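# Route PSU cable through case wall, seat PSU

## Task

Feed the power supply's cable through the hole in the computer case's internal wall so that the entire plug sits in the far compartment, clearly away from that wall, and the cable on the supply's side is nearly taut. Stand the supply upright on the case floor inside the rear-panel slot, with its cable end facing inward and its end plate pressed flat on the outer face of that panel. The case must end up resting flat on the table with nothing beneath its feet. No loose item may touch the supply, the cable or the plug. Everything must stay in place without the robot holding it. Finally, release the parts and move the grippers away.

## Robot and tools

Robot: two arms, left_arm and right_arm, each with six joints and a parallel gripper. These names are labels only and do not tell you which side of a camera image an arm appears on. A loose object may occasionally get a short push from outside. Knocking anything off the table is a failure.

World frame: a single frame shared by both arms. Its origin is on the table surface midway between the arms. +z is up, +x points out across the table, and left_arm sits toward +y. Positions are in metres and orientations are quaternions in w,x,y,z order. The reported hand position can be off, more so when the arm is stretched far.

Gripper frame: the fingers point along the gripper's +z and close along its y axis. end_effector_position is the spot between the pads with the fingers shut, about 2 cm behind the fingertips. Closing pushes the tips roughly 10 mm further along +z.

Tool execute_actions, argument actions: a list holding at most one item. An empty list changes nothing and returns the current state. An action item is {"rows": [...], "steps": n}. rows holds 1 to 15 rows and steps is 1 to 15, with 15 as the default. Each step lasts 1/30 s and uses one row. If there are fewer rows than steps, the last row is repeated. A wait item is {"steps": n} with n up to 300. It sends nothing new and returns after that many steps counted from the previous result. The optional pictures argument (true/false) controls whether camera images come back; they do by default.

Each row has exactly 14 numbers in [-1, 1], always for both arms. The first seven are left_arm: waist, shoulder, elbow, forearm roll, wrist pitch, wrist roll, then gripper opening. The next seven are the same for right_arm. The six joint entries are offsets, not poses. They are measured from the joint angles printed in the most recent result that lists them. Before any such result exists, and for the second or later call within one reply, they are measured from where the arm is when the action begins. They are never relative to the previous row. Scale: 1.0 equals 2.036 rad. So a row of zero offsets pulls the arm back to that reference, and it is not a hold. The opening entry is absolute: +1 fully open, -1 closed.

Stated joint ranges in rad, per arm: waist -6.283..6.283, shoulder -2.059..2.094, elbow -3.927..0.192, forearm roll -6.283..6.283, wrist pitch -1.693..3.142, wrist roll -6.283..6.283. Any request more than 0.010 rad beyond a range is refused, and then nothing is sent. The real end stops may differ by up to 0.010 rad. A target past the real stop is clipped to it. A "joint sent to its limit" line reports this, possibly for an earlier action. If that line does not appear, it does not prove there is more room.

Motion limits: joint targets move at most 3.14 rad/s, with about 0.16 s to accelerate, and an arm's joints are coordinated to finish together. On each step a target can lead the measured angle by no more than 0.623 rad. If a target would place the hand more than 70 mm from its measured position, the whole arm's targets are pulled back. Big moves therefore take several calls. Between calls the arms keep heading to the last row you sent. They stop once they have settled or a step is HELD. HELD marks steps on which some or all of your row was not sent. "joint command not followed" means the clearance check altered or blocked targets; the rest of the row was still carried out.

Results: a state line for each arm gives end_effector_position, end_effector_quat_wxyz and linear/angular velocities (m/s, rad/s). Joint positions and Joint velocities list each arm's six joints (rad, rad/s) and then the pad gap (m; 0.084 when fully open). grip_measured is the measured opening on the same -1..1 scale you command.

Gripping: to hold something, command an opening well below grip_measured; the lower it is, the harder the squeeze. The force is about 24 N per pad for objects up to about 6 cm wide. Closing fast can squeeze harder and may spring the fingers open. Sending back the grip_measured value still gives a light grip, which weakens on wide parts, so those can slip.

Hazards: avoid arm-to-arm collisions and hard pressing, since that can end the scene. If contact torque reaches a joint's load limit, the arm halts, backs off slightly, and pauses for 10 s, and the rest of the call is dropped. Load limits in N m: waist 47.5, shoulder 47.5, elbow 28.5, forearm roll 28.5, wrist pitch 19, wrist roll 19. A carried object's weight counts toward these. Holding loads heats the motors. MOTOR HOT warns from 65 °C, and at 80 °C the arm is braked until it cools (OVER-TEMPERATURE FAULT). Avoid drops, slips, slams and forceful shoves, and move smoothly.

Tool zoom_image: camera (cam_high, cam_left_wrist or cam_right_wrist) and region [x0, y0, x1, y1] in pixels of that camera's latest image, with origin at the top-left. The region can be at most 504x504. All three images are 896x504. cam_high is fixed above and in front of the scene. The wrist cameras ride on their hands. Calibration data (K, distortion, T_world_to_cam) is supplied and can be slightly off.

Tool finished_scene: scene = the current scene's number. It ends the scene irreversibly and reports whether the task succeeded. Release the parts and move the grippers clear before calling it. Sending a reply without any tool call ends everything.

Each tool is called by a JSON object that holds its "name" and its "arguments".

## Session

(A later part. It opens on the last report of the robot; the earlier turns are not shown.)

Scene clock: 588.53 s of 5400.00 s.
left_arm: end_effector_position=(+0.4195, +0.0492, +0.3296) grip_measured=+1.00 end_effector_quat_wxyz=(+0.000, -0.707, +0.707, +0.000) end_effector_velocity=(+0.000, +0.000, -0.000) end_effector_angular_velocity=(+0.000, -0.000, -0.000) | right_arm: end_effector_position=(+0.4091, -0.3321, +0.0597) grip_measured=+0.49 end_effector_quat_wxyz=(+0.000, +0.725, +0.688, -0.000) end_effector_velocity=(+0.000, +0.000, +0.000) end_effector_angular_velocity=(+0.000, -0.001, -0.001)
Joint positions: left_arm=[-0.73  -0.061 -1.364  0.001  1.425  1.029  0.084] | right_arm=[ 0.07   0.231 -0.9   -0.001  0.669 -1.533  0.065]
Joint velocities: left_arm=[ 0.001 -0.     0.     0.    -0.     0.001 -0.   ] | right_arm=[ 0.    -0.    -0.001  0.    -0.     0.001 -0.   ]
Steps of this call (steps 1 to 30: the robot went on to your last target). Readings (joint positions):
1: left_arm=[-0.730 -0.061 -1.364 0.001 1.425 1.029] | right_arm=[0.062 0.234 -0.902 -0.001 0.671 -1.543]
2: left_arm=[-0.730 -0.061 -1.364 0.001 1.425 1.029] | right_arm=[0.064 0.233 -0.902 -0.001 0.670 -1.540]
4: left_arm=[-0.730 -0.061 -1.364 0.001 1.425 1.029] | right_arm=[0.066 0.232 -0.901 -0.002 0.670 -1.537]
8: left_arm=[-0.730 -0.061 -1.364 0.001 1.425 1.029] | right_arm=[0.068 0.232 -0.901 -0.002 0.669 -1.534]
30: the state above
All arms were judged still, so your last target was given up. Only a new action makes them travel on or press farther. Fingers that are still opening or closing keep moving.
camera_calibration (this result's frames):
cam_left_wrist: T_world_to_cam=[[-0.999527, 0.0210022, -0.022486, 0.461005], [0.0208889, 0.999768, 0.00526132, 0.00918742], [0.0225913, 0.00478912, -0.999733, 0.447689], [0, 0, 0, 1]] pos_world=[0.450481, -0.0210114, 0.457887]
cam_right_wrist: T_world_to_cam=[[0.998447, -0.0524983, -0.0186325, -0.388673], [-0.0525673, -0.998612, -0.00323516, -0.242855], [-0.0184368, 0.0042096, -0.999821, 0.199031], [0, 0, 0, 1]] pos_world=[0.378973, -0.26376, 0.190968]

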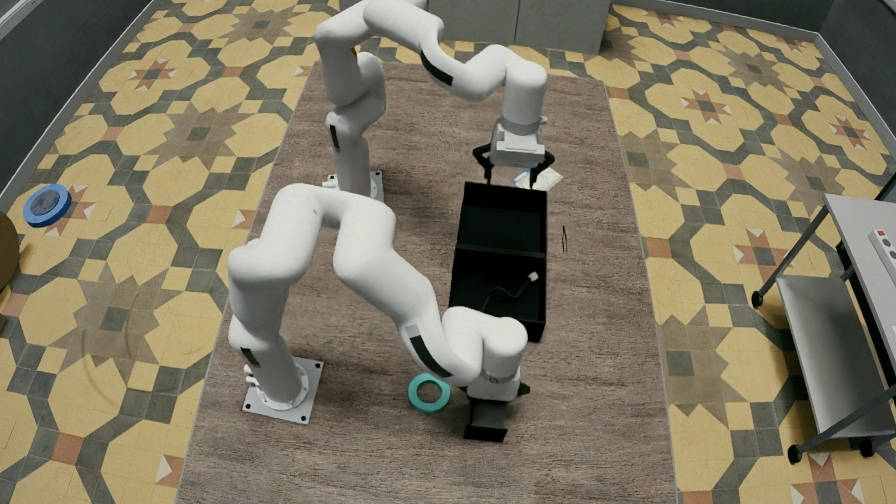

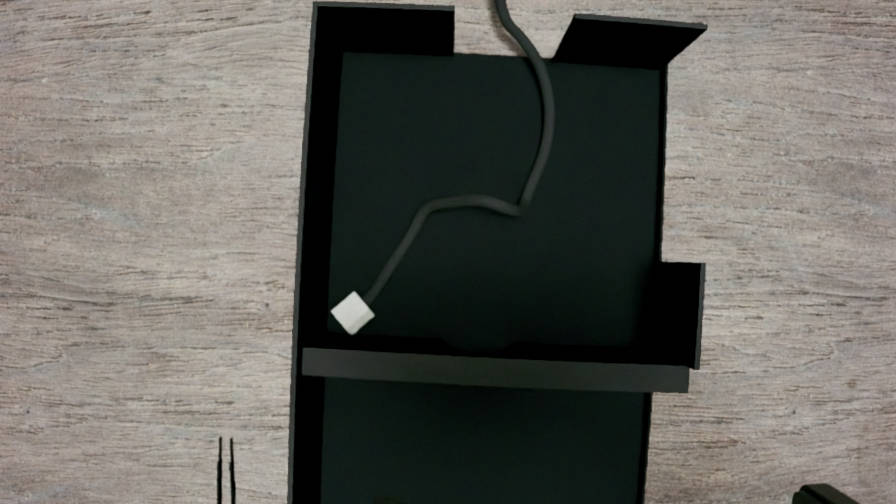

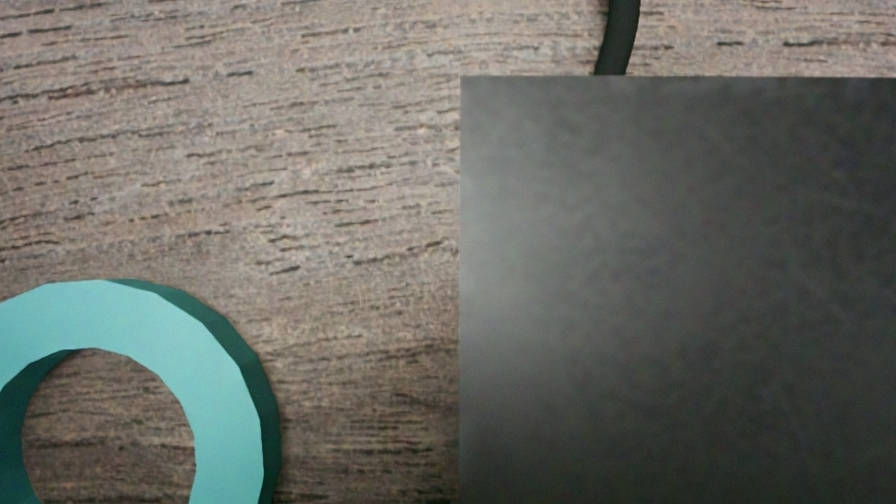

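{"name": "execute_actions", "arguments": {"actions": [{"rows": [[0,0,0,0,0,0,1, 0,0.0098,0,0,-0.0098,0,-0.2],[0,0,0,0,0,0,1, 0,0.0098,0,0,-0.0098,0,-0.2],[0,0,0,0,0,0,1, 0,0.0098,0,0,-0.0098,0,-0.2],[0,0,0,0,0,0,1, 0,0.0098,0,0,-0.0098,0,-0.2],[0,0,0,0,0,0,1, 0,0.0098,0,0,-0.0098,0,-0.2],[0,0,0,0,0,0,1, 0,0.0098,0,0,-0.0098,0,-0.2],[0,0,0,0,0,0,1, 0,0.0098,0,0,-0.0098,0,-0.2],[0,0,0,0,0,0,1, 0,0.0098,0,0,-0.0098,0,-0.2],[0,0,0,0,0,0,1, 0,0.0098,0,0,-0.0098,0,-0.2],[0,0,0,0,0,0,1, 0,0.0098,0,0,-0.0098,0,-0.2],[0,0,0,0,0,0,1, 0,0.0098,0,0,-0.0098,0,1]], "steps": 15}], "pictures": false}}

{"name": "execute_actions", "arguments": {"actions": [{"steps": 10}], "pictures": false}}

Scene clock: 597.20 s of 5400.00 s.
left_arm: end_effector_position=(+0.4195, +0.0492, +0.3296) grip_measured=+1.00 end_effector_quat_wxyz=(+0.000, -0.707, +0.707, +0.000) end_effector_velocity=(+0.000, +0.000, +0.000) end_effector_angular_velocity=(+0.000, +0.000, +0.001) | right_arm: end_effector_position=(+0.4129, -0.3321, +0.0549) grip_measured=+0.97 end_effector_quat_wxyz=(+0.003, +0.725, +0.688, +0.003) end_effector_velocity=(+0.002, +0.000, +0.002) end_effector_angular_velocity=(-0.000, -0.006, +0.000)
Joint positions: left_arm=[-0.73  -0.061 -1.364  0.001  1.425  1.029  0.084] | right_arm=[ 0.07   0.248 -0.905 -0.001  0.648 -1.533  0.083]
Joint velocities: left_arm=[ 0.     0.    -0.     0.     0.    -0.001  0.   ] | right_arm=[ 0.    -0.002 -0.002 -0.    -0.002  0.     0.029]
Steps of this call (steps 1 to 90: nothing new was sent; then 5.17 s passed at rest; steps 91 to 105: all 15 steps of this action). Readings (joint positions):
91: left_arm=[-0.730 -0.061 -1.364 0.001 1.425 1.029] | right_arm=[0.070 0.231 -0.900 -0.001 0.669 -1.533]
92: left_arm=[-0.730 -0.061 -1.364 0.001 1.425 1.029] | right_arm=[0.070 0.233 -0.901 -0.001 0.667 -1.533]
94: left_arm=[-0.730 -0.061 -1.364 0.001 1.425 1.029] | right_arm=[0.070 0.241 -0.901 -0.001 0.659 -1.533]
98: left_arm=[-0.730 -0.061 -1.364 0.001 1.425 1.029] | right_arm=[0.070 0.249 -0.900 -0.001 0.652 -1.533]
105: the state above

Scene clock: 597.53 s of 5400.00 s.
left_arm: end_effector_position=(+0.4195, +0.0492, +0.3296) grip_measured=+1.00 end_effector_quat_wxyz=(+0.000, -0.707, +0.707, +0.000) end_effector_velocity=(-0.000, -0.000, -0.000) end_effector_angular_velocity=(+0.000, +0.001, +0.000) | right_arm: end_effector_position=(+0.4102, -0.3321, +0.0522) grip_measured=+1.00 end_effector_quat_wxyz=(+0.001, +0.725, +0.688, -0.000) end_effector_velocity=(-0.001, -0.000, -0.001) end_effector_angular_velocity=(-0.000, +0.003, +0.002)
Joint positions: left_arm=[-0.73  -0.061 -1.364  0.001  1.425  1.029  0.084] | right_arm=[ 0.07   0.251 -0.901 -0.001  0.649 -1.533  0.084]
Joint velocities: left_arm=[-0.001 -0.     0.001 -0.     0.    -0.001  0.   ] | right_arm=[ 0.     0.002  0.001 -0.     0.001 -0.001  0.   ]
Steps of this call (steps 1 to 10: the robot went on to your last target). Readings (joint positions):
1: left_arm=[-0.730 -0.061 -1.364 0.001 1.425 1.029] | right_arm=[0.070 0.248 -0.904 -0.001 0.648 -1.533]
2: left_arm=[-0.730 -0.061 -1.364 0.001 1.425 1.029] | right_arm=[0.070 0.249 -0.904 -0.001 0.649 -1.533]
4: left_arm=[-0.730 -0.061 -1.364 0.001 1.425 1.029] | right_arm=[0.070 0.250 -0.902 -0.001 0.649 -1.533]
8: left_arm=[-0.730 -0.061 -1.364 0.001 1.425 1.029] | right_arm=[0.070 0.251 -0.901 -0.001 0.649 -1.533]
10: the state above

{"name": "execute_actions", "arguments": {"actions": [{"rows": [[0.249,0,0,0,0,0,1, 0,-0.099,-0.0464,0,0.1458,0,1]], "steps": 15}], "pictures": false}}

{"name": "execute_actions", "arguments": {"actions": [{"steps": 25}], "pictures": false}}

{"name": "execute_actions", "arguments": {"actions": [{"rows": [[0,0,0,0,0,0,1, 0.2527,0.1897,-0.214,0,0.0244,0.983,-0.2]], "steps": 15}], "pictures": false}}

{"name": "execute_actions", "arguments": {"actions": [{"steps": 45}]}}

Scene clock: 607.23 s of 5400.00 s.
left_arm: end_effector_position=(+0.4765, +0.1968, +0.3296) grip_measured=+1.00 end_effector_quat_wxyz=(-0.000, +0.818, -0.575, -0.000) end_effector_velocity=(+0.073, +0.367, +0.000) end_effector_angular_velocity=(-0.000, +0.000, +0.812) | right_arm: end_effector_position=(+0.4097, -0.3322, +0.1558) grip_measured=+1.00 end_effector_quat_wxyz=(+0.001, +0.725, +0.688, -0.000) end_effector_velocity=(-0.024, +0.000, +0.014) end_effector_angular_velocity=(+0.002, +0.070, -0.001)
Joint positions: left_arm=[-0.386 -0.061 -1.364  0.001  1.425  1.029  0.084] | right_arm=[ 0.07   0.056 -0.992 -0.001  0.935 -1.533  0.084]
Joint velocities: left_arm=[ 0.81  -0.001  0.001 -0.     0.    -0.002  0.   ] | right_arm=[-0.    -0.047 -0.003  0.001  0.119  0.    -0.   ]
Steps of this call (steps 1 to 15: the robot went on to your last target; steps 16 to 90: nothing new was sent; then 6.20 s passed at rest; steps 91 to 105: all 15 steps of this action). Readings (joint positions):
91: left_arm=[-0.730 -0.061 -1.364 0.001 1.425 1.029] | right_arm=[0.070 0.251 -0.901 -0.001 0.650 -1.533]
92: left_arm=[-0.727 -0.061 -1.364 0.001 1.425 1.029] | right_arm=[0.070 0.249 -0.901 -0.001 0.654 -1.533]
94: left_arm=[-0.692 -0.061 -1.364 0.000 1.425 1.029] | right_arm=[0.070 0.225 -0.910 -0.001 0.696 -1.533]
98: left_arm=[-0.576 -0.061 -1.364 0.001 1.425 1.029] | right_arm=[0.070 0.127 -0.961 -0.001 0.829 -1.533]
105: the state above

Scene clock: 608.07 s of 5400.00 s.
left_arm: end_effector_position=(+0.4851, +0.2713, +0.3296) grip_measured=+1.00 end_effector_quat_wxyz=(-0.000, +0.862, -0.507, -0.000) end_effector_velocity=(+0.000, +0.001, +0.000) end_effector_angular_velocity=(+0.000, -0.001, +0.002) | right_arm: end_effector_position=(+0.4092, -0.3322, +0.1596) grip_measured=+1.00 end_effector_quat_wxyz=(+0.000, +0.725, +0.688, -0.000) end_effector_velocity=(+0.001, +0.000, +0.001) end_effector_angular_velocity=(-0.000, -0.003, +0.001)
Joint positions: left_arm=[-0.224 -0.061 -1.364  0.001  1.425  1.029  0.084] | right_arm=[ 0.07   0.049 -0.995 -0.001  0.946 -1.533  0.084]
Joint velocities: left_arm=[ 0.002 -0.    -0.001  0.    -0.    -0.     0.   ] | right_arm=[ 0.    -0.    -0.002 -0.    -0.    -0.001 -0.   ]
Steps of this call (steps 1 to 25: the robot went on to your last target). Readings (joint positions):
1: left_arm=[-0.359 -0.061 -1.364 0.001 1.425 1.029] | right_arm=[0.070 0.055 -0.992 -0.001 0.939 -1.533]
2: left_arm=[-0.332 -0.061 -1.364 0.001 1.425 1.029] | right_arm=[0.070 0.054 -0.992 -0.001 0.941 -1.533]
4: left_arm=[-0.283 -0.061 -1.364 0.001 1.425 1.029] | right_arm=[0.070 0.052 -0.993 -0.001 0.944 -1.533]
8: left_arm=[-0.238 -0.061 -1.364 0.001 1.425 1.029] | right_arm=[0.070 0.050 -0.994 -0.001 0.945 -1.533]
25: the state above

Scene clock: 608.57 s of 5400.00 s.
left_arm: end_effector_position=(+0.4851, +0.2713, +0.3296) grip_measured=+1.00 end_effector_quat_wxyz=(-0.000, +0.862, -0.507, -0.000) end_effector_velocity=(+0.000, -0.000, +0.000) end_effector_angular_velocity=(-0.000, -0.001, +0.000) | right_arm: end_effector_position=(+0.4516, -0.1881, +0.1482) grip_measured=-0.22 end_effector_quat_wxyz=(+0.001, +0.775, +0.632, -0.000) end_effector_velocity=(+0.038, +0.336, -0.037) end_effector_angular_velocity=(+0.000, -0.001, -0.720)
Joint positions: left_arm=[-0.224 -0.061 -1.364  0.001  1.425  1.029  0.084] | right_arm=[ 0.348  0.258 -1.231 -0.001  0.973 -1.104  0.035]
Joint velocities: left_arm=[-0.001  0.    -0.    -0.    -0.    -0.001  0.   ] | right_arm=[ 0.597  0.448 -0.505  0.     0.058  1.317 -0.   ]
Steps of this call (steps 1 to 15: all 15 steps of this action). Readings (joint positions):
1: left_arm=[-0.224 -0.061 -1.364 0.001 1.425 1.029] | right_arm=[0.070 0.049 -0.995 -0.001 0.946 -1.533]
2: left_arm=[-0.224 -0.061 -1.364 0.001 1.425 1.029] | right_arm=[0.073 0.051 -0.998 -0.002 0.947 -1.528]
4: left_arm=[-0.224 -0.061 -1.364 0.001 1.425 1.029] | right_arm=[0.101 0.075 -1.025 -0.002 0.950 -1.489]
8: left_arm=[-0.224 -0.061 -1.364 0.001 1.425 1.029] | right_arm=[0.200 0.147 -1.106 -0.001 0.959 -1.366]
15: the state above

Scene clock: 610.07 s of 5400.00 s.
left_arm: end_effector_position=(+0.4851, +0.2713, +0.3296) grip_measured=+1.00 end_effector_quat_wxyz=(-0.000, +0.862, -0.507, -0.000) end_effector_velocity=(-0.000, -0.001, -0.000) end_effector_angular_velocity=(+0.000, +0.000, -0.001) | right_arm: end_effector_position=(+0.4467, -0.0503, +0.1296) grip_measured=-0.22 end_effector_quat_wxyz=(+0.001, +1.000, +0.016, +0.000) end_effector_velocity=(-0.001, -0.000, -0.001) end_effector_angular_velocity=(-0.002, +0.001, +0.000)
Joint positions: left_arm=[-0.224 -0.061 -1.364  0.001  1.425  1.029  0.084] | right_arm=[ 0.584  0.435 -1.431 -0.001  0.996  0.468  0.035]
Joint velocities: left_arm=[-0.001  0.    -0.     0.     0.    -0.     0.   ] | right_arm=[ 0.    -0.     0.002 -0.001  0.     0.    -0.   ]
Steps of this call (steps 1 to 45: the robot went on to your last target). Readings (joint positions):
1: left_arm=[-0.224 -0.061 -1.364 0.001 1.425 1.029] | right_arm=[0.368 0.273 -1.247 -0.001 0.975 -1.058]
2: left_arm=[-0.224 -0.061 -1.364 0.001 1.425 1.029] | right_arm=[0.387 0.287 -1.264 -0.001 0.977 -1.010]
4: left_arm=[-0.224 -0.061 -1.364 0.001 1.425 1.029] | right_arm=[0.425 0.316 -1.296 -0.001 0.980 -0.904]
8: left_arm=[-0.224 -0.061 -1.364 0.001 1.425 1.029] | right_arm=[0.495 0.368 -1.355 -0.001 0.987 -0.641]
45: the state above
All arms were judged still, so your last target was given up. Only a new action makes them travel on or press farther. Fingers that are still opening or closing keep moving.
camera_calibration (this result's frames):
cam_left_wrist: T_world_to_cam=[[-0.884166, -0.466632, -0.0224805, 0.598251], [-0.466848, 0.884322, 0.00524714, 0.0537259], [0.0174315, 0.0151343, -0.999734, 0.444841], [0, 0, 0, 1]] pos_world=[0.546281, 0.22492, 0.45789]
cam_right_wrist: T_world_to_cam=[[0.0313046, -0.999359, -0.0173758, -0.0258632], [-0.999502, -0.0312322, -0.00442287, 0.512605], [0.00387735, 0.0175056, -0.999839, 0.259127], [0, 0, 0, 1]] pos_world=[0.512154, -0.014373, 0.260903]

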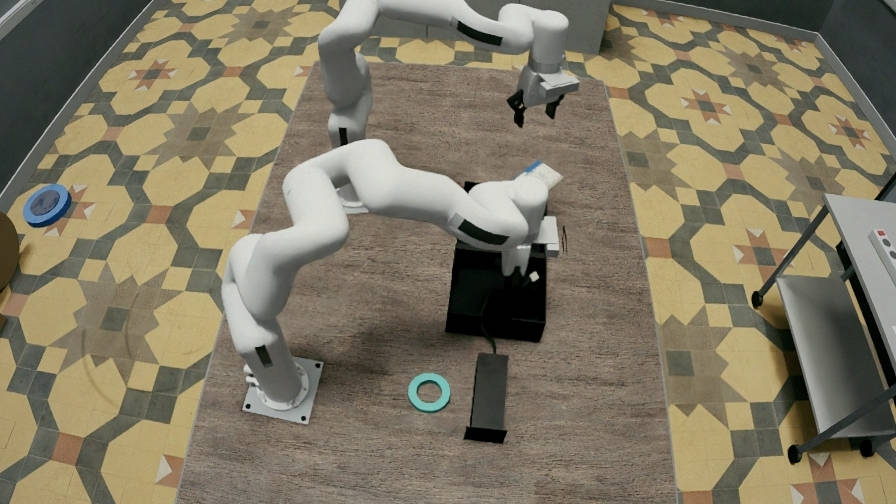

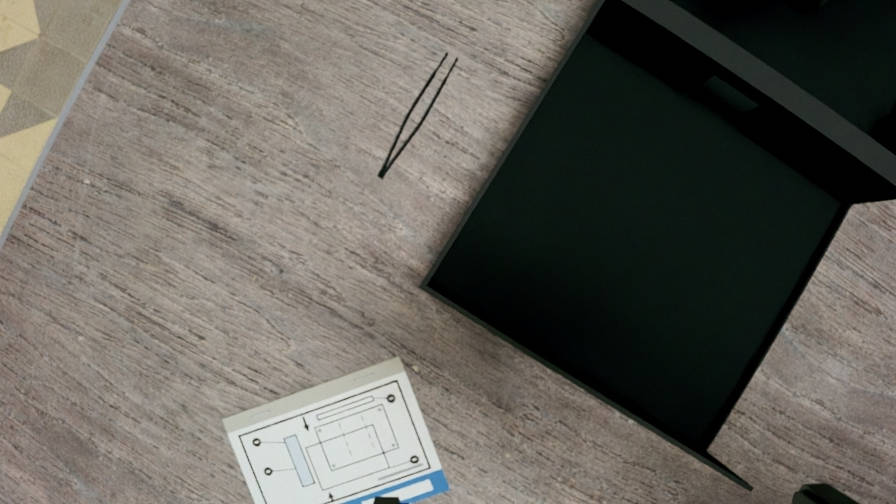

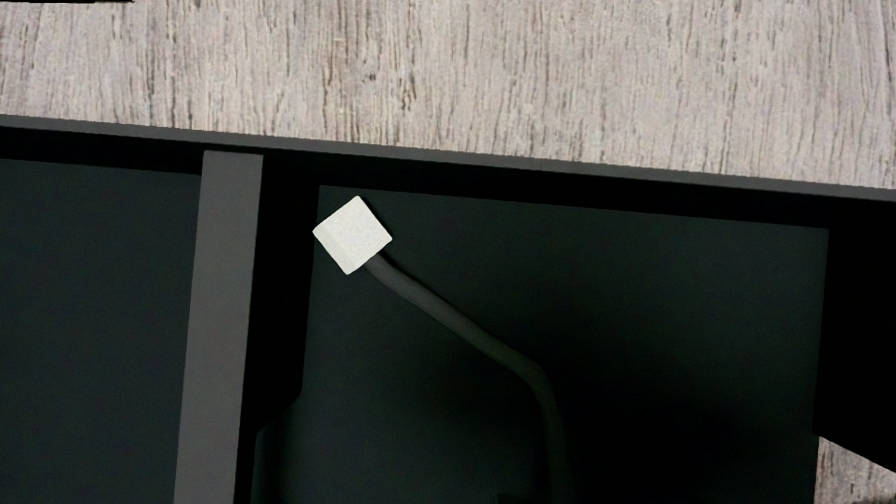

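{"name": "execute_actions", "arguments": {"actions": [{"rows": [[0,0,0,0,0,0,1, 0,0.0782,0.0317,0,-0.1099,0,-0.2]], "steps": 15}], "pictures": false}}

{"name": "execute_actions", "arguments": {"actions": [{"steps": 20}], "pictures": false}}

{"name": "execute_actions", "arguments": {"actions": [{"rows": [[0,0,0,0,0,0,1, 0,0,0,0,0,0,-0.65],[0,0,0,0,0,0,1, 0,0,0,0,0,0,-0.65],[0,0,0,0,0,0,1, 0,0,0,0,0,0,-0.65],[0,0,0,0,0,0,1, 0,0,0,0,0,0,-0.65],[0,0,0,0,0,0,1, 0,0,0,0,0,0,-0.65],[0,0,0,0,0,0,1, 0,0,0,0,0,0,-0.65],[0,0,0,0,0,0,1, 0,0,0,0,0,0,-1]], "steps": 15}]}}

Scene clock: 616.20 s of 5400.00 s.
left_arm: end_effector_position=(+0.4851, +0.2713, +0.3296) grip_measured=+1.00 end_effector_quat_wxyz=(-0.000, +0.862, -0.507, -0.000) end_effector_velocity=(-0.000, -0.000, -0.000) end_effector_angular_velocity=(-0.000, +0.001, +0.001) | right_arm: end_effector_position=(+0.4475, -0.0498, +0.0332) grip_measured=-0.22 end_effector_quat_wxyz=(+0.000, +1.000, +0.016, +0.001) end_effector_velocity=(+0.015, +0.008, -0.003) end_effector_angular_velocity=(+0.029, -0.053, +0.000)
Joint positions: left_arm=[-0.224 -0.061 -1.364  0.001  1.425  1.029  0.084] | right_arm=[ 0.584  0.59  -1.369 -0.001  0.778  0.468  0.035]
Joint velocities: left_arm=[-0.    -0.     0.001 -0.     0.001 -0.001 -0.   ] | right_arm=[ 0.     0.02  -0.008  0.    -0.072  0.    -0.   ]
Steps of this call (steps 1 to 90: nothing new was sent; then 2.63 s passed at rest; steps 91 to 105: all 15 steps of this action). Readings (joint positions):
91: left_arm=[-0.224 -0.061 -1.364 0.001 1.425 1.029] | right_arm=[0.584 0.435 -1.431 -0.001 0.996 0.468]
92: left_arm=[-0.224 -0.061 -1.364 0.001 1.425 1.029] | right_arm=[0.584 0.437 -1.430 -0.001 0.991 0.468]
94: left_arm=[-0.224 -0.061 -1.364 0.001 1.425 1.029] | right_arm=[0.584 0.460 -1.425 -0.002 0.951 0.468]
98: left_arm=[-0.224 -0.061 -1.364 0.001 1.425 1.029] | right_arm=[0.584 0.547 -1.383 -0.001 0.845 0.468]
105: the state above

Scene clock: 616.87 s of 5400.00 s.
left_arm: end_effector_position=(+0.4851, +0.2713, +0.3296) grip_measured=+1.00 end_effector_quat_wxyz=(-0.000, +0.862, -0.507, -0.000) end_effector_velocity=(+0.000, +0.000, +0.000) end_effector_angular_velocity=(+0.000, -0.000, +0.001) | right_arm: end_effector_position=(+0.4468, -0.0502, +0.0299) grip_measured=-0.22 end_effector_quat_wxyz=(+0.000, +1.000, +0.016, +0.000) end_effector_velocity=(+0.000, +0.000, -0.000) end_effector_angular_velocity=(-0.000, -0.000, +0.001)
Joint positions: left_arm=[-0.224 -0.061 -1.364  0.001  1.425  1.029  0.084] | right_arm=[ 0.584  0.594 -1.366 -0.001  0.772  0.468  0.035]
Joint velocities: left_arm=[ 0.001  0.    -0.     0.    -0.    -0.    -0.   ] | right_arm=[-0.     0.001 -0.001 -0.     0.    -0.001 -0.   ]
Steps of this call (steps 1 to 15: the robot went on to your last target; steps 16 to 20: nothing new was sent). Readings (joint positions):
1: left_arm=[-0.224 -0.061 -1.364 0.001 1.425 1.029] | right_arm=[0.584 0.590 -1.369 -0.001 0.776 0.468]
2: left_arm=[-0.224 -0.061 -1.364 0.001 1.425 1.029] | right_arm=[0.584 0.591 -1.369 -0.001 0.775 0.468]
4: left_arm=[-0.224 -0.061 -1.364 0.001 1.425 1.029] | right_arm=[0.584 0.592 -1.368 -0.001 0.774 0.468]
8: left_arm=[-0.224 -0.061 -1.364 0.001 1.425 1.029] | right_arm=[0.584 0.594 -1.367 -0.001 0.773 0.468]
20: the state above
All arms were judged still, so your last target was given up. Only a new action makes them travel on or press farther. Fingers that are still opening or closing keep moving.

Scene clock: 617.37 s of 5400.00 s.
left_arm: end_effector_position=(+0.4851, +0.2713, +0.3296) grip_measured=+1.00 end_effector_quat_wxyz=(-0.000, +0.862, -0.507, -0.000) end_effector_velocity=(+0.000, -0.000, -0.000) end_effector_angular_velocity=(+0.000, -0.000, -0.001) | right_arm: end_effector_position=(+0.4468, -0.0502, +0.0299) grip_measured=-0.85 end_effector_quat_wxyz=(+0.000, +1.000, +0.016, +0.000) end_effector_velocity=(+0.000, +0.000, +0.001) end_effector_angular_velocity=(+0.001, -0.001, -0.001)
Joint positions: left_arm=[-0.224 -0.061 -1.364  0.001  1.425  1.029  0.084] | right_arm=[ 0.584  0.594 -1.366 -0.001  0.772  0.468  0.007]
Joint velocities: left_arm=[-0.    -0.     0.     0.    -0.     0.001 -0.   ] | right_arm=[ 0.    -0.    -0.001  0.001  0.     0.    -0.   ]
Steps of this call (steps 1 to 15: all 15 steps of this action). Readings (joint positions):
1: left_arm=[-0.224 -0.061 -1.364 0.001 1.425 1.029] | right_arm=[0.584 0.594 -1.366 -0.001 0.772 0.468]
2: left_arm=[-0.224 -0.061 -1.364 0.001 1.425 1.029] | right_arm=[0.584 0.594 -1.366 -0.001 0.772 0.468]
4: left_arm=[-0.224 -0.061 -1.364 0.001 1.425 1.029] | right_arm=[0.584 0.594 -1.366 -0.001 0.772 0.468]
8: left_arm=[-0.224 -0.061 -1.364 0.001 1.425 1.029] | right_arm=[0.584 0.594 -1.366 -0.001 0.772 0.468]
15: the state above
camera_calibration (this result's frames):
cam_left_wrist: T_world_to_cam=[[-0.884166, -0.466632, -0.0224807, 0.598251], [-0.466848, 0.884322, 0.00524684, 0.053726], [0.0174319, 0.0151342, -0.999734, 0.444841], [0, 0, 0, 1]] pos_world=[0.546281, 0.22492, 0.45789]
cam_right_wrist: T_world_to_cam=[[0.0315598, -0.999347, -0.0176109, -0.0275954], [-0.999494, -0.0314864, -0.00443265, 0.512196], [0.00387526, 0.0177418, -0.999835, 0.159441], [0, 0, 0, 1]] pos_world=[0.51219, -0.014279, 0.161199]

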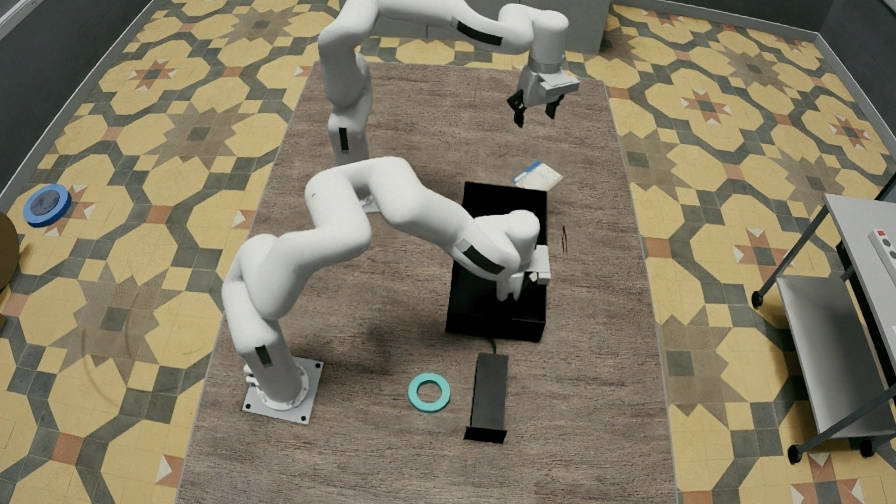

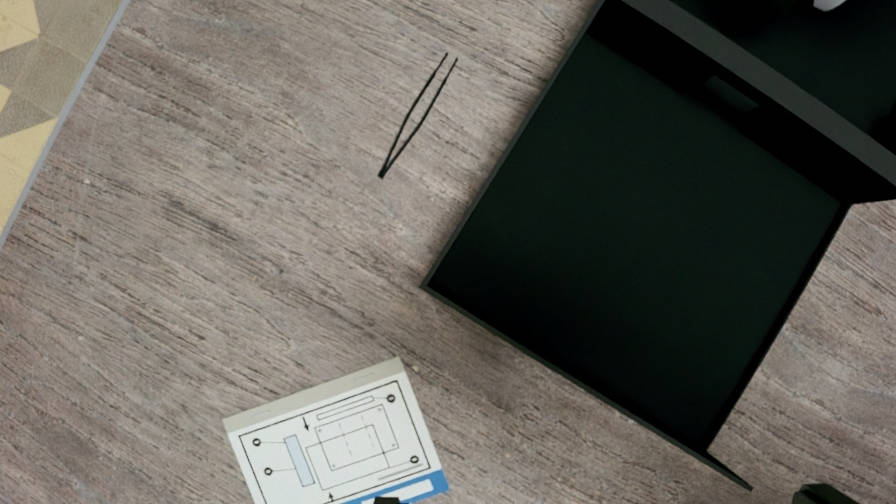

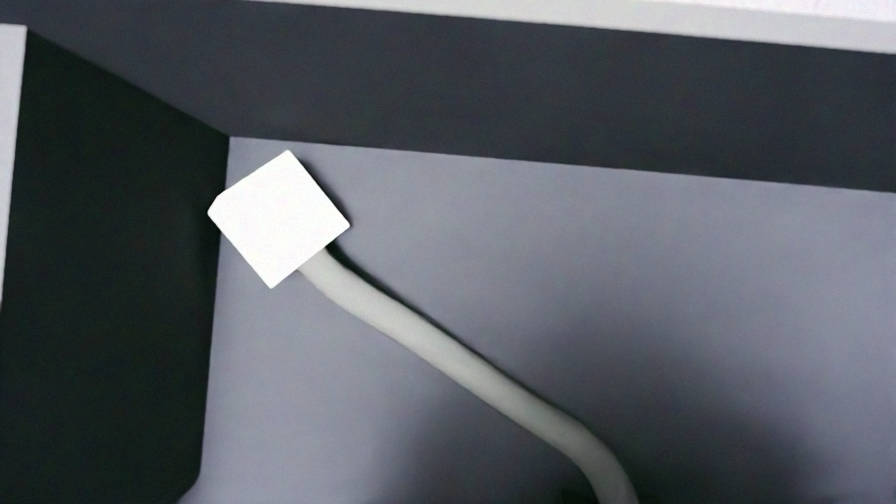

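{"name": "execute_actions", "arguments": {"actions": [{"rows": [[0,0,0,0,0,0,1, -0.0142,-0.0642,0.1024,0,-0.0381,-0.0147,-1]], "steps": 15}], "pictures": false}}

{"name": "execute_actions", "arguments": {"actions": [{"steps": 10}], "pictures": false}}

{"name": "execute_actions", "arguments": {"actions": [{"rows": [[0,0,0,0,0,0,1, 0,0,0,0,0,-0.2893,-1]], "steps": 15}], "pictures": false}}

{"name": "execute_actions", "arguments": {"actions": [{"steps": 20}]}}

Scene clock: 625.83 s of 5400.00 s.
left_arm: end_effector_position=(+0.4851, +0.2713, +0.3296) grip_measured=+1.00 end_effector_quat_wxyz=(-0.000, +0.862, -0.507, -0.000) end_effector_velocity=(-0.000, +0.000, -0.001) end_effector_angular_velocity=(+0.000, +0.002, +0.002) | right_arm: end_effector_position=(+0.4158, -0.0841, +0.0325) grip_measured=-0.85 end_effector_quat_wxyz=(+0.000, +1.000, +0.017, +0.000) end_effector_velocity=(-0.006, -0.006, -0.000) end_effector_angular_velocity=(+0.000, -0.000, +0.002)
Joint positions: left_arm=[-0.224 -0.061 -1.364  0.001  1.425  1.029  0.084] | right_arm=[ 0.556  0.466 -1.162 -0.001  0.696  0.439  0.007]
Joint velocities: left_arm=[ 0.     0.     0.001  0.     0.001 -0.001  0.   ] | right_arm=[-0.004 -0.022  0.037 -0.    -0.016 -0.006 -0.   ]
Steps of this call (steps 1 to 15: the robot went on to your last target; steps 16 to 90: nothing new was sent; then 4.97 s passed at rest; steps 91 to 105: all 15 steps of this action). Readings (joint positions):
91: left_arm=[-0.224 -0.061 -1.364 0.001 1.425 1.029] | right_arm=[0.584 0.594 -1.366 -0.001 0.772 0.468]
92: left_arm=[-0.224 -0.061 -1.364 0.001 1.425 1.029] | right_arm=[0.584 0.592 -1.362 -0.001 0.770 0.467]
94: left_arm=[-0.224 -0.061 -1.364 0.001 1.425 1.029] | right_arm=[0.579 0.567 -1.323 -0.001 0.754 0.461]
98: left_arm=[-0.224 -0.061 -1.364 0.001 1.425 1.029] | right_arm=[0.561 0.491 -1.201 -0.001 0.712 0.445]
105: the state above

Scene clock: 626.17 s of 5400.00 s.
left_arm: end_effector_position=(+0.4851, +0.2713, +0.3296) grip_measured=+1.00 end_effector_quat_wxyz=(-0.000, +0.862, -0.507, -0.000) end_effector_velocity=(+0.000, -0.000, +0.000) end_effector_angular_velocity=(-0.000, -0.001, +0.001) | right_arm: end_effector_position=(+0.4150, -0.0849, +0.0323) grip_measured=-0.85 end_effector_quat_wxyz=(+0.000, +1.000, +0.017, +0.000) end_effector_velocity=(-0.000, -0.001, -0.000) end_effector_angular_velocity=(-0.000, +0.000, -0.000)
Joint positions: left_arm=[-0.224 -0.061 -1.364  0.001  1.425  1.029  0.084] | right_arm=[ 0.556  0.464 -1.158 -0.001  0.695  0.438  0.007]
Joint velocities: left_arm=[-0.    -0.    -0.001 -0.     0.    -0.001 -0.   ] | right_arm=[-0.001 -0.002  0.003 -0.    -0.001 -0.     0.   ]
Steps of this call (steps 1 to 10: the robot went on to your last target). Readings (joint positions):
1: left_arm=[-0.224 -0.061 -1.364 0.001 1.425 1.029] | right_arm=[0.556 0.466 -1.161 -0.001 0.695 0.439]
2: left_arm=[-0.224 -0.061 -1.364 0.001 1.425 1.029] | right_arm=[0.556 0.465 -1.160 -0.001 0.695 0.438]
4: left_arm=[-0.224 -0.061 -1.364 0.001 1.425 1.029] | right_arm=[0.556 0.465 -1.159 -0.001 0.695 0.438]
8: left_arm=[-0.224 -0.061 -1.364 0.001 1.425 1.029] | right_arm=[0.556 0.464 -1.158 -0.001 0.695 0.438]
10: the state above

Scene clock: 626.67 s of 5400.00 s.
left_arm: end_effector_position=(+0.4851, +0.2713, +0.3296) grip_measured=+1.00 end_effector_quat_wxyz=(-0.000, +0.862, -0.507, -0.000) end_effector_velocity=(+0.000, -0.000, +0.000) end_effector_angular_velocity=(+0.000, -0.000, +0.001) | right_arm: end_effector_position=(+0.4150, -0.0848, +0.0324) grip_measured=-0.85 end_effector_quat_wxyz=(+0.000, +0.956, +0.294, -0.000) end_effector_velocity=(-0.000, -0.000, -0.000) end_effector_angular_velocity=(-0.000, +0.001, +0.267)
Joint positions: left_arm=[-0.224 -0.061 -1.364  0.001  1.425  1.029  0.084] | right_arm=[ 0.556  0.464 -1.158 -0.001  0.695 -0.125  0.007]
Joint velocities: left_arm=[-0.001  0.    -0.     0.     0.    -0.002 -0.   ] | right_arm=[-0.001 -0.     0.001  0.    -0.    -0.268  0.   ]
Steps of this call (steps 1 to 15: all 15 steps of this action). Readings (joint positions):
1: left_arm=[-0.224 -0.061 -1.364 0.001 1.425 1.029] | right_arm=[0.556 0.464 -1.158 -0.001 0.695 0.438]
2: left_arm=[-0.224 -0.061 -1.364 0.001 1.425 1.029] | right_arm=[0.556 0.464 -1.158 -0.001 0.695 0.433]
4: left_arm=[-0.224 -0.061 -1.364 0.001 1.425 1.029] | right_arm=[0.555 0.464 -1.158 -0.001 0.695 0.388]
8: left_arm=[-0.224 -0.061 -1.364 0.001 1.425 1.029] | right_arm=[0.556 0.464 -1.158 -0.001 0.695 0.131]
15: the state above

Scene clock: 627.33 s of 5400.00 s.
left_arm: end_effector_position=(+0.4851, +0.2713, +0.3296) grip_measured=+1.00 end_effector_quat_wxyz=(-0.000, +0.862, -0.507, -0.000) end_effector_velocity=(-0.000, -0.000, -0.000) end_effector_angular_velocity=(+0.000, +0.001, +0.001) | right_arm: end_effector_position=(+0.4150, -0.0849, +0.0323) grip_measured=-0.85 end_effector_quat_wxyz=(+0.000, +0.952, +0.306, -0.000) end_effector_velocity=(+0.000, +0.000, +0.000) end_effector_angular_velocity=(+0.001, -0.001, +0.002)
Joint positions: left_arm=[-0.224 -0.061 -1.364  0.001  1.425  1.029  0.084] | right_arm=[ 0.556  0.464 -1.158 -0.001  0.695 -0.151  0.007]
Joint velocities: left_arm=[-0.     0.     0.001  0.    -0.    -0.001 -0.   ] | right_arm=[ 0.    -0.    -0.001  0.    -0.    -0.002 -0.   ]
Steps of this call (steps 1 to 20: the robot went on to your last target). Readings (joint positions):
1: left_arm=[-0.224 -0.061 -1.364 0.001 1.425 1.029] | right_arm=[0.556 0.464 -1.158 -0.001 0.695 -0.132]
2: left_arm=[-0.224 -0.061 -1.364 0.001 1.425 1.029] | right_arm=[0.556 0.464 -1.158 -0.001 0.695 -0.138]
4: left_arm=[-0.224 -0.061 -1.364 0.001 1.425 1.029] | right_arm=[0.556 0.464 -1.158 -0.001 0.695 -0.144]
8: left_arm=[-0.224 -0.061 -1.364 0.001 1.425 1.029] | right_arm=[0.556 0.464 -1.158 -0.001 0.695 -0.149]
20: the state above
camera_calibration (this result's frames):
cam_left_wrist: T_world_to_cam=[[-0.884166, -0.466633, -0.0224805, 0.598251], [-0.466848, 0.884322, 0.00524694, 0.0537261], [0.0174316, 0.0151342, -0.999734, 0.444841], [0, 0, 0, 1]] pos_world=[0.546281, 0.22492, 0.45789]
cam_right_wrist: T_world_to_cam=[[0.582236, -0.812826, -0.017728, -0.273906], [-0.812986, -0.582271, -0.00368819, 0.355179], [-0.00732462, 0.01656, -0.999836, 0.167201], [0, 0, 0, 1]] pos_world=[0.449458, -0.0185963, 0.163627]

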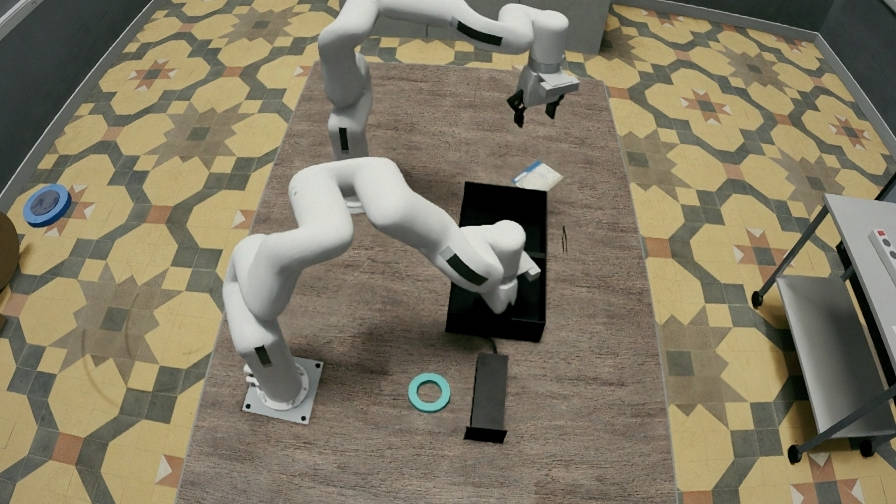

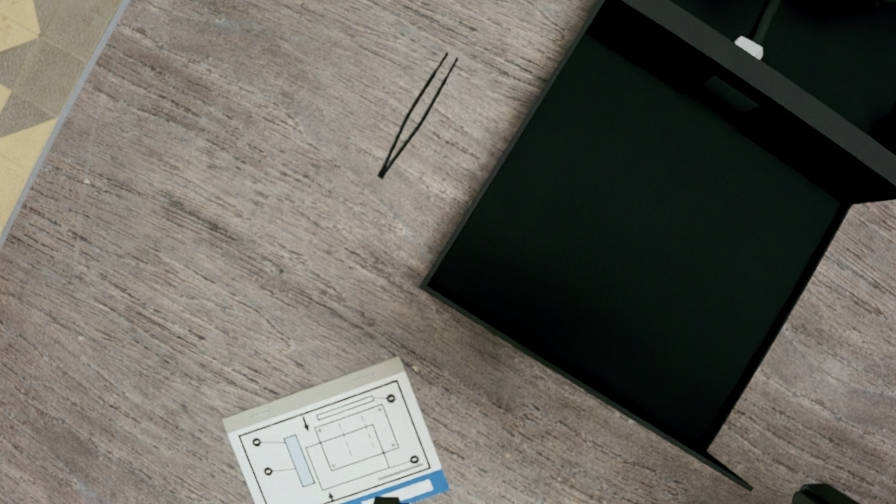

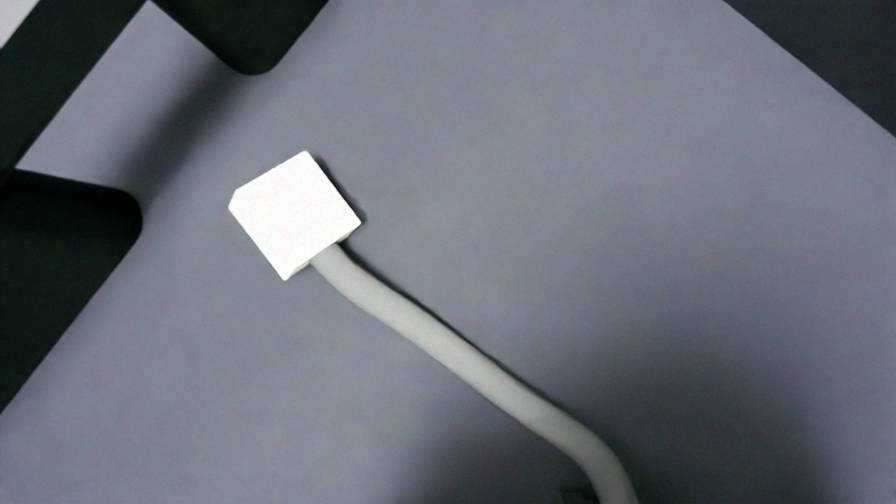

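{"name": "execute_actions", "arguments": {"actions": [{"rows": [[0,0,0,0,0,0,1, 0.0263,0.0243,-0.0405,0,0.0162,0.0263,-1],[0,0,0,0,0,0,1, 0.0263,0.0243,-0.0405,0,0.0162,0.0263,-1],[0,0,0,0,0,0,1, 0.0263,0.0243,-0.0405,0,0.0162,0.0263,-1],[0,0,0,0,0,0,1, 0.0263,0.0243,-0.0405,0,0.0162,0.0263,-1],[0,0,0,0,0,0,1, 0.0263,0.0243,-0.0405,0,0.0162,0.0263,-1],[0,0,0,0,0,0,1, 0.0263,0.0243,-0.0405,0,0.0162,0.0263,-1],[0,0,0,0,0,0,1, 0.0263,0.0243,-0.0405,0,0.0162,0.0263,-1],[0,0,0,0,0,0,1, 0.0263,0.0243,-0.0405,0,0.0162,0.0263,-1],[0,0,0,0,0,0,1, 0.0526,0.0494,-0.082,0,0.0321,0.0526,-1]], "steps": 15}], "pictures": false}}

{"name": "execute_actions", "arguments": {"actions": [{"steps": 25}]}}

Scene clock: 638.90 s of 5400.00 s.
left_arm: end_effector_position=(+0.4851, +0.2713, +0.3296) grip_measured=+1.00 end_effector_quat_wxyz=(-0.000, +0.862, -0.507, -0.000) end_effector_velocity=(-0.000, +0.000, -0.000) end_effector_angular_velocity=(+0.000, +0.001, +0.001) | right_arm: end_effector_position=(+0.4169, -0.0227, +0.0328) grip_measured=-0.85 end_effector_quat_wxyz=(+0.000, +0.952, +0.307, +0.001) end_effector_velocity=(-0.006, +0.090, +0.002) end_effector_angular_velocity=(+0.003, -0.005, +0.012)
Joint positions: left_arm=[-0.224 -0.061 -1.364  0.001  1.425  1.029  0.084] | right_arm=[ 0.653  0.554 -1.307 -0.002  0.752 -0.056  0.007]
Joint velocities: left_arm=[ 0.    -0.     0.001 -0.     0.    -0.001  0.   ] | right_arm=[ 0.14   0.119 -0.203  0.     0.078  0.128  0.   ]
Steps of this call (steps 1 to 15: the robot went on to your last target; steps 16 to 90: nothing new was sent; then 8.07 s passed at rest; steps 91 to 105: all 15 steps of this action). Readings (joint positions):
91: left_arm=[-0.224 -0.061 -1.364 0.001 1.425 1.029] | right_arm=[0.556 0.464 -1.158 -0.001 0.695 -0.151]
92: left_arm=[-0.224 -0.061 -1.364 0.001 1.425 1.029] | right_arm=[0.557 0.466 -1.162 -0.001 0.697 -0.148]
94: left_arm=[-0.224 -0.061 -1.364 0.001 1.425 1.029] | right_arm=[0.574 0.483 -1.190 -0.001 0.708 -0.129]
98: left_arm=[-0.224 -0.061 -1.364 0.001 1.425 1.029] | right_arm=[0.603 0.507 -1.230 -0.002 0.722 -0.105]
105: the state above

Scene clock: 639.73 s of 5400.00 s.
left_arm: end_effector_position=(+0.4851, +0.2713, +0.3296) grip_measured=+1.00 end_effector_quat_wxyz=(-0.000, +0.862, -0.507, -0.000) end_effector_velocity=(-0.000, +0.000, -0.000) end_effector_angular_velocity=(-0.000, +0.000, +0.001) | right_arm: end_effector_position=(+0.4169, -0.0161, +0.0326) grip_measured=-0.85 end_effector_quat_wxyz=(+0.000, +0.952, +0.306, +0.000) end_effector_velocity=(+0.001, +0.001, +0.000) end_effector_angular_velocity=(+0.001, -0.001, -0.001)
Joint positions: left_arm=[-0.224 -0.061 -1.364  0.001  1.425  1.029  0.084] | right_arm=[ 0.663  0.565 -1.325 -0.001  0.76  -0.044  0.007]
Joint velocities: left_arm=[ 0. -0.  0. -0.  0. -0.  0.] | right_arm=[ 0.     0.    -0.002  0.001 -0.     0.001 -0.   ]
Steps of this call (steps 1 to 25: the robot went on to your last target). Readings (joint positions):
1: left_arm=[-0.224 -0.061 -1.364 0.001 1.425 1.029] | right_arm=[0.656 0.557 -1.313 -0.002 0.755 -0.052]
2: left_arm=[-0.224 -0.061 -1.364 0.001 1.425 1.029] | right_arm=[0.658 0.559 -1.316 -0.002 0.756 -0.050]
4: left_arm=[-0.224 -0.061 -1.364 0.001 1.425 1.029] | right_arm=[0.660 0.562 -1.320 -0.001 0.758 -0.047]
8: left_arm=[-0.224 -0.061 -1.364 0.001 1.425 1.029] | right_arm=[0.661 0.564 -1.324 -0.001 0.760 -0.044]
25: the state above
camera_calibration (this result's frames):
cam_left_wrist: T_world_to_cam=[[-0.884166, -0.466632, -0.0224807, 0.598251], [-0.466848, 0.884322, 0.00524695, 0.0537261], [0.0174317, 0.0151342, -0.999734, 0.444841], [0, 0, 0, 1]] pos_world=[0.546281, 0.22492, 0.45789]
cam_right_wrist: T_world_to_cam=[[0.582176, -0.812873, -0.017569, -0.219103], [-0.813038, -0.582191, -0.00479308, 0.396809], [-0.00633232, 0.0170746, -0.999834, 0.165951], [0, 0, 0, 1]] pos_world=[0.451228, 0.0500825, 0.163976]

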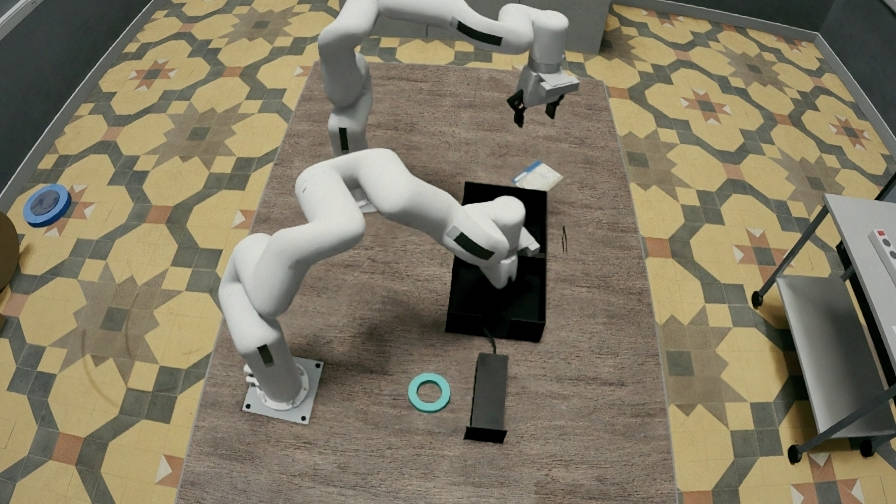

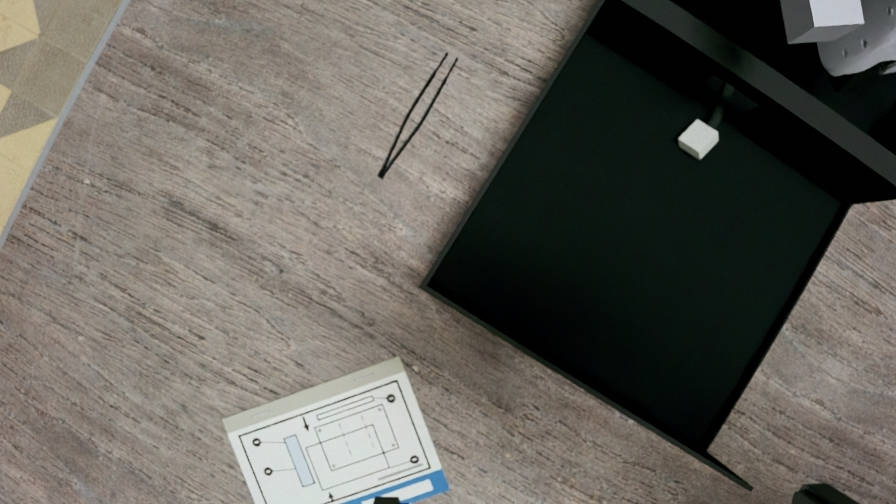

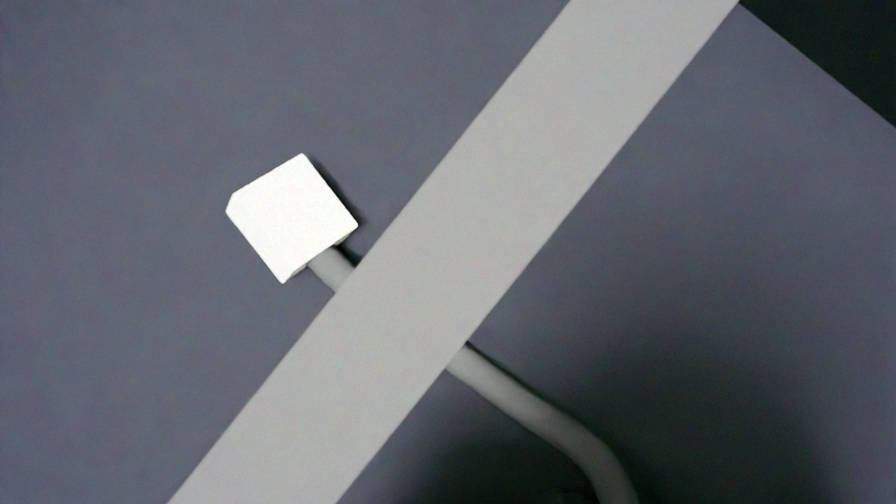

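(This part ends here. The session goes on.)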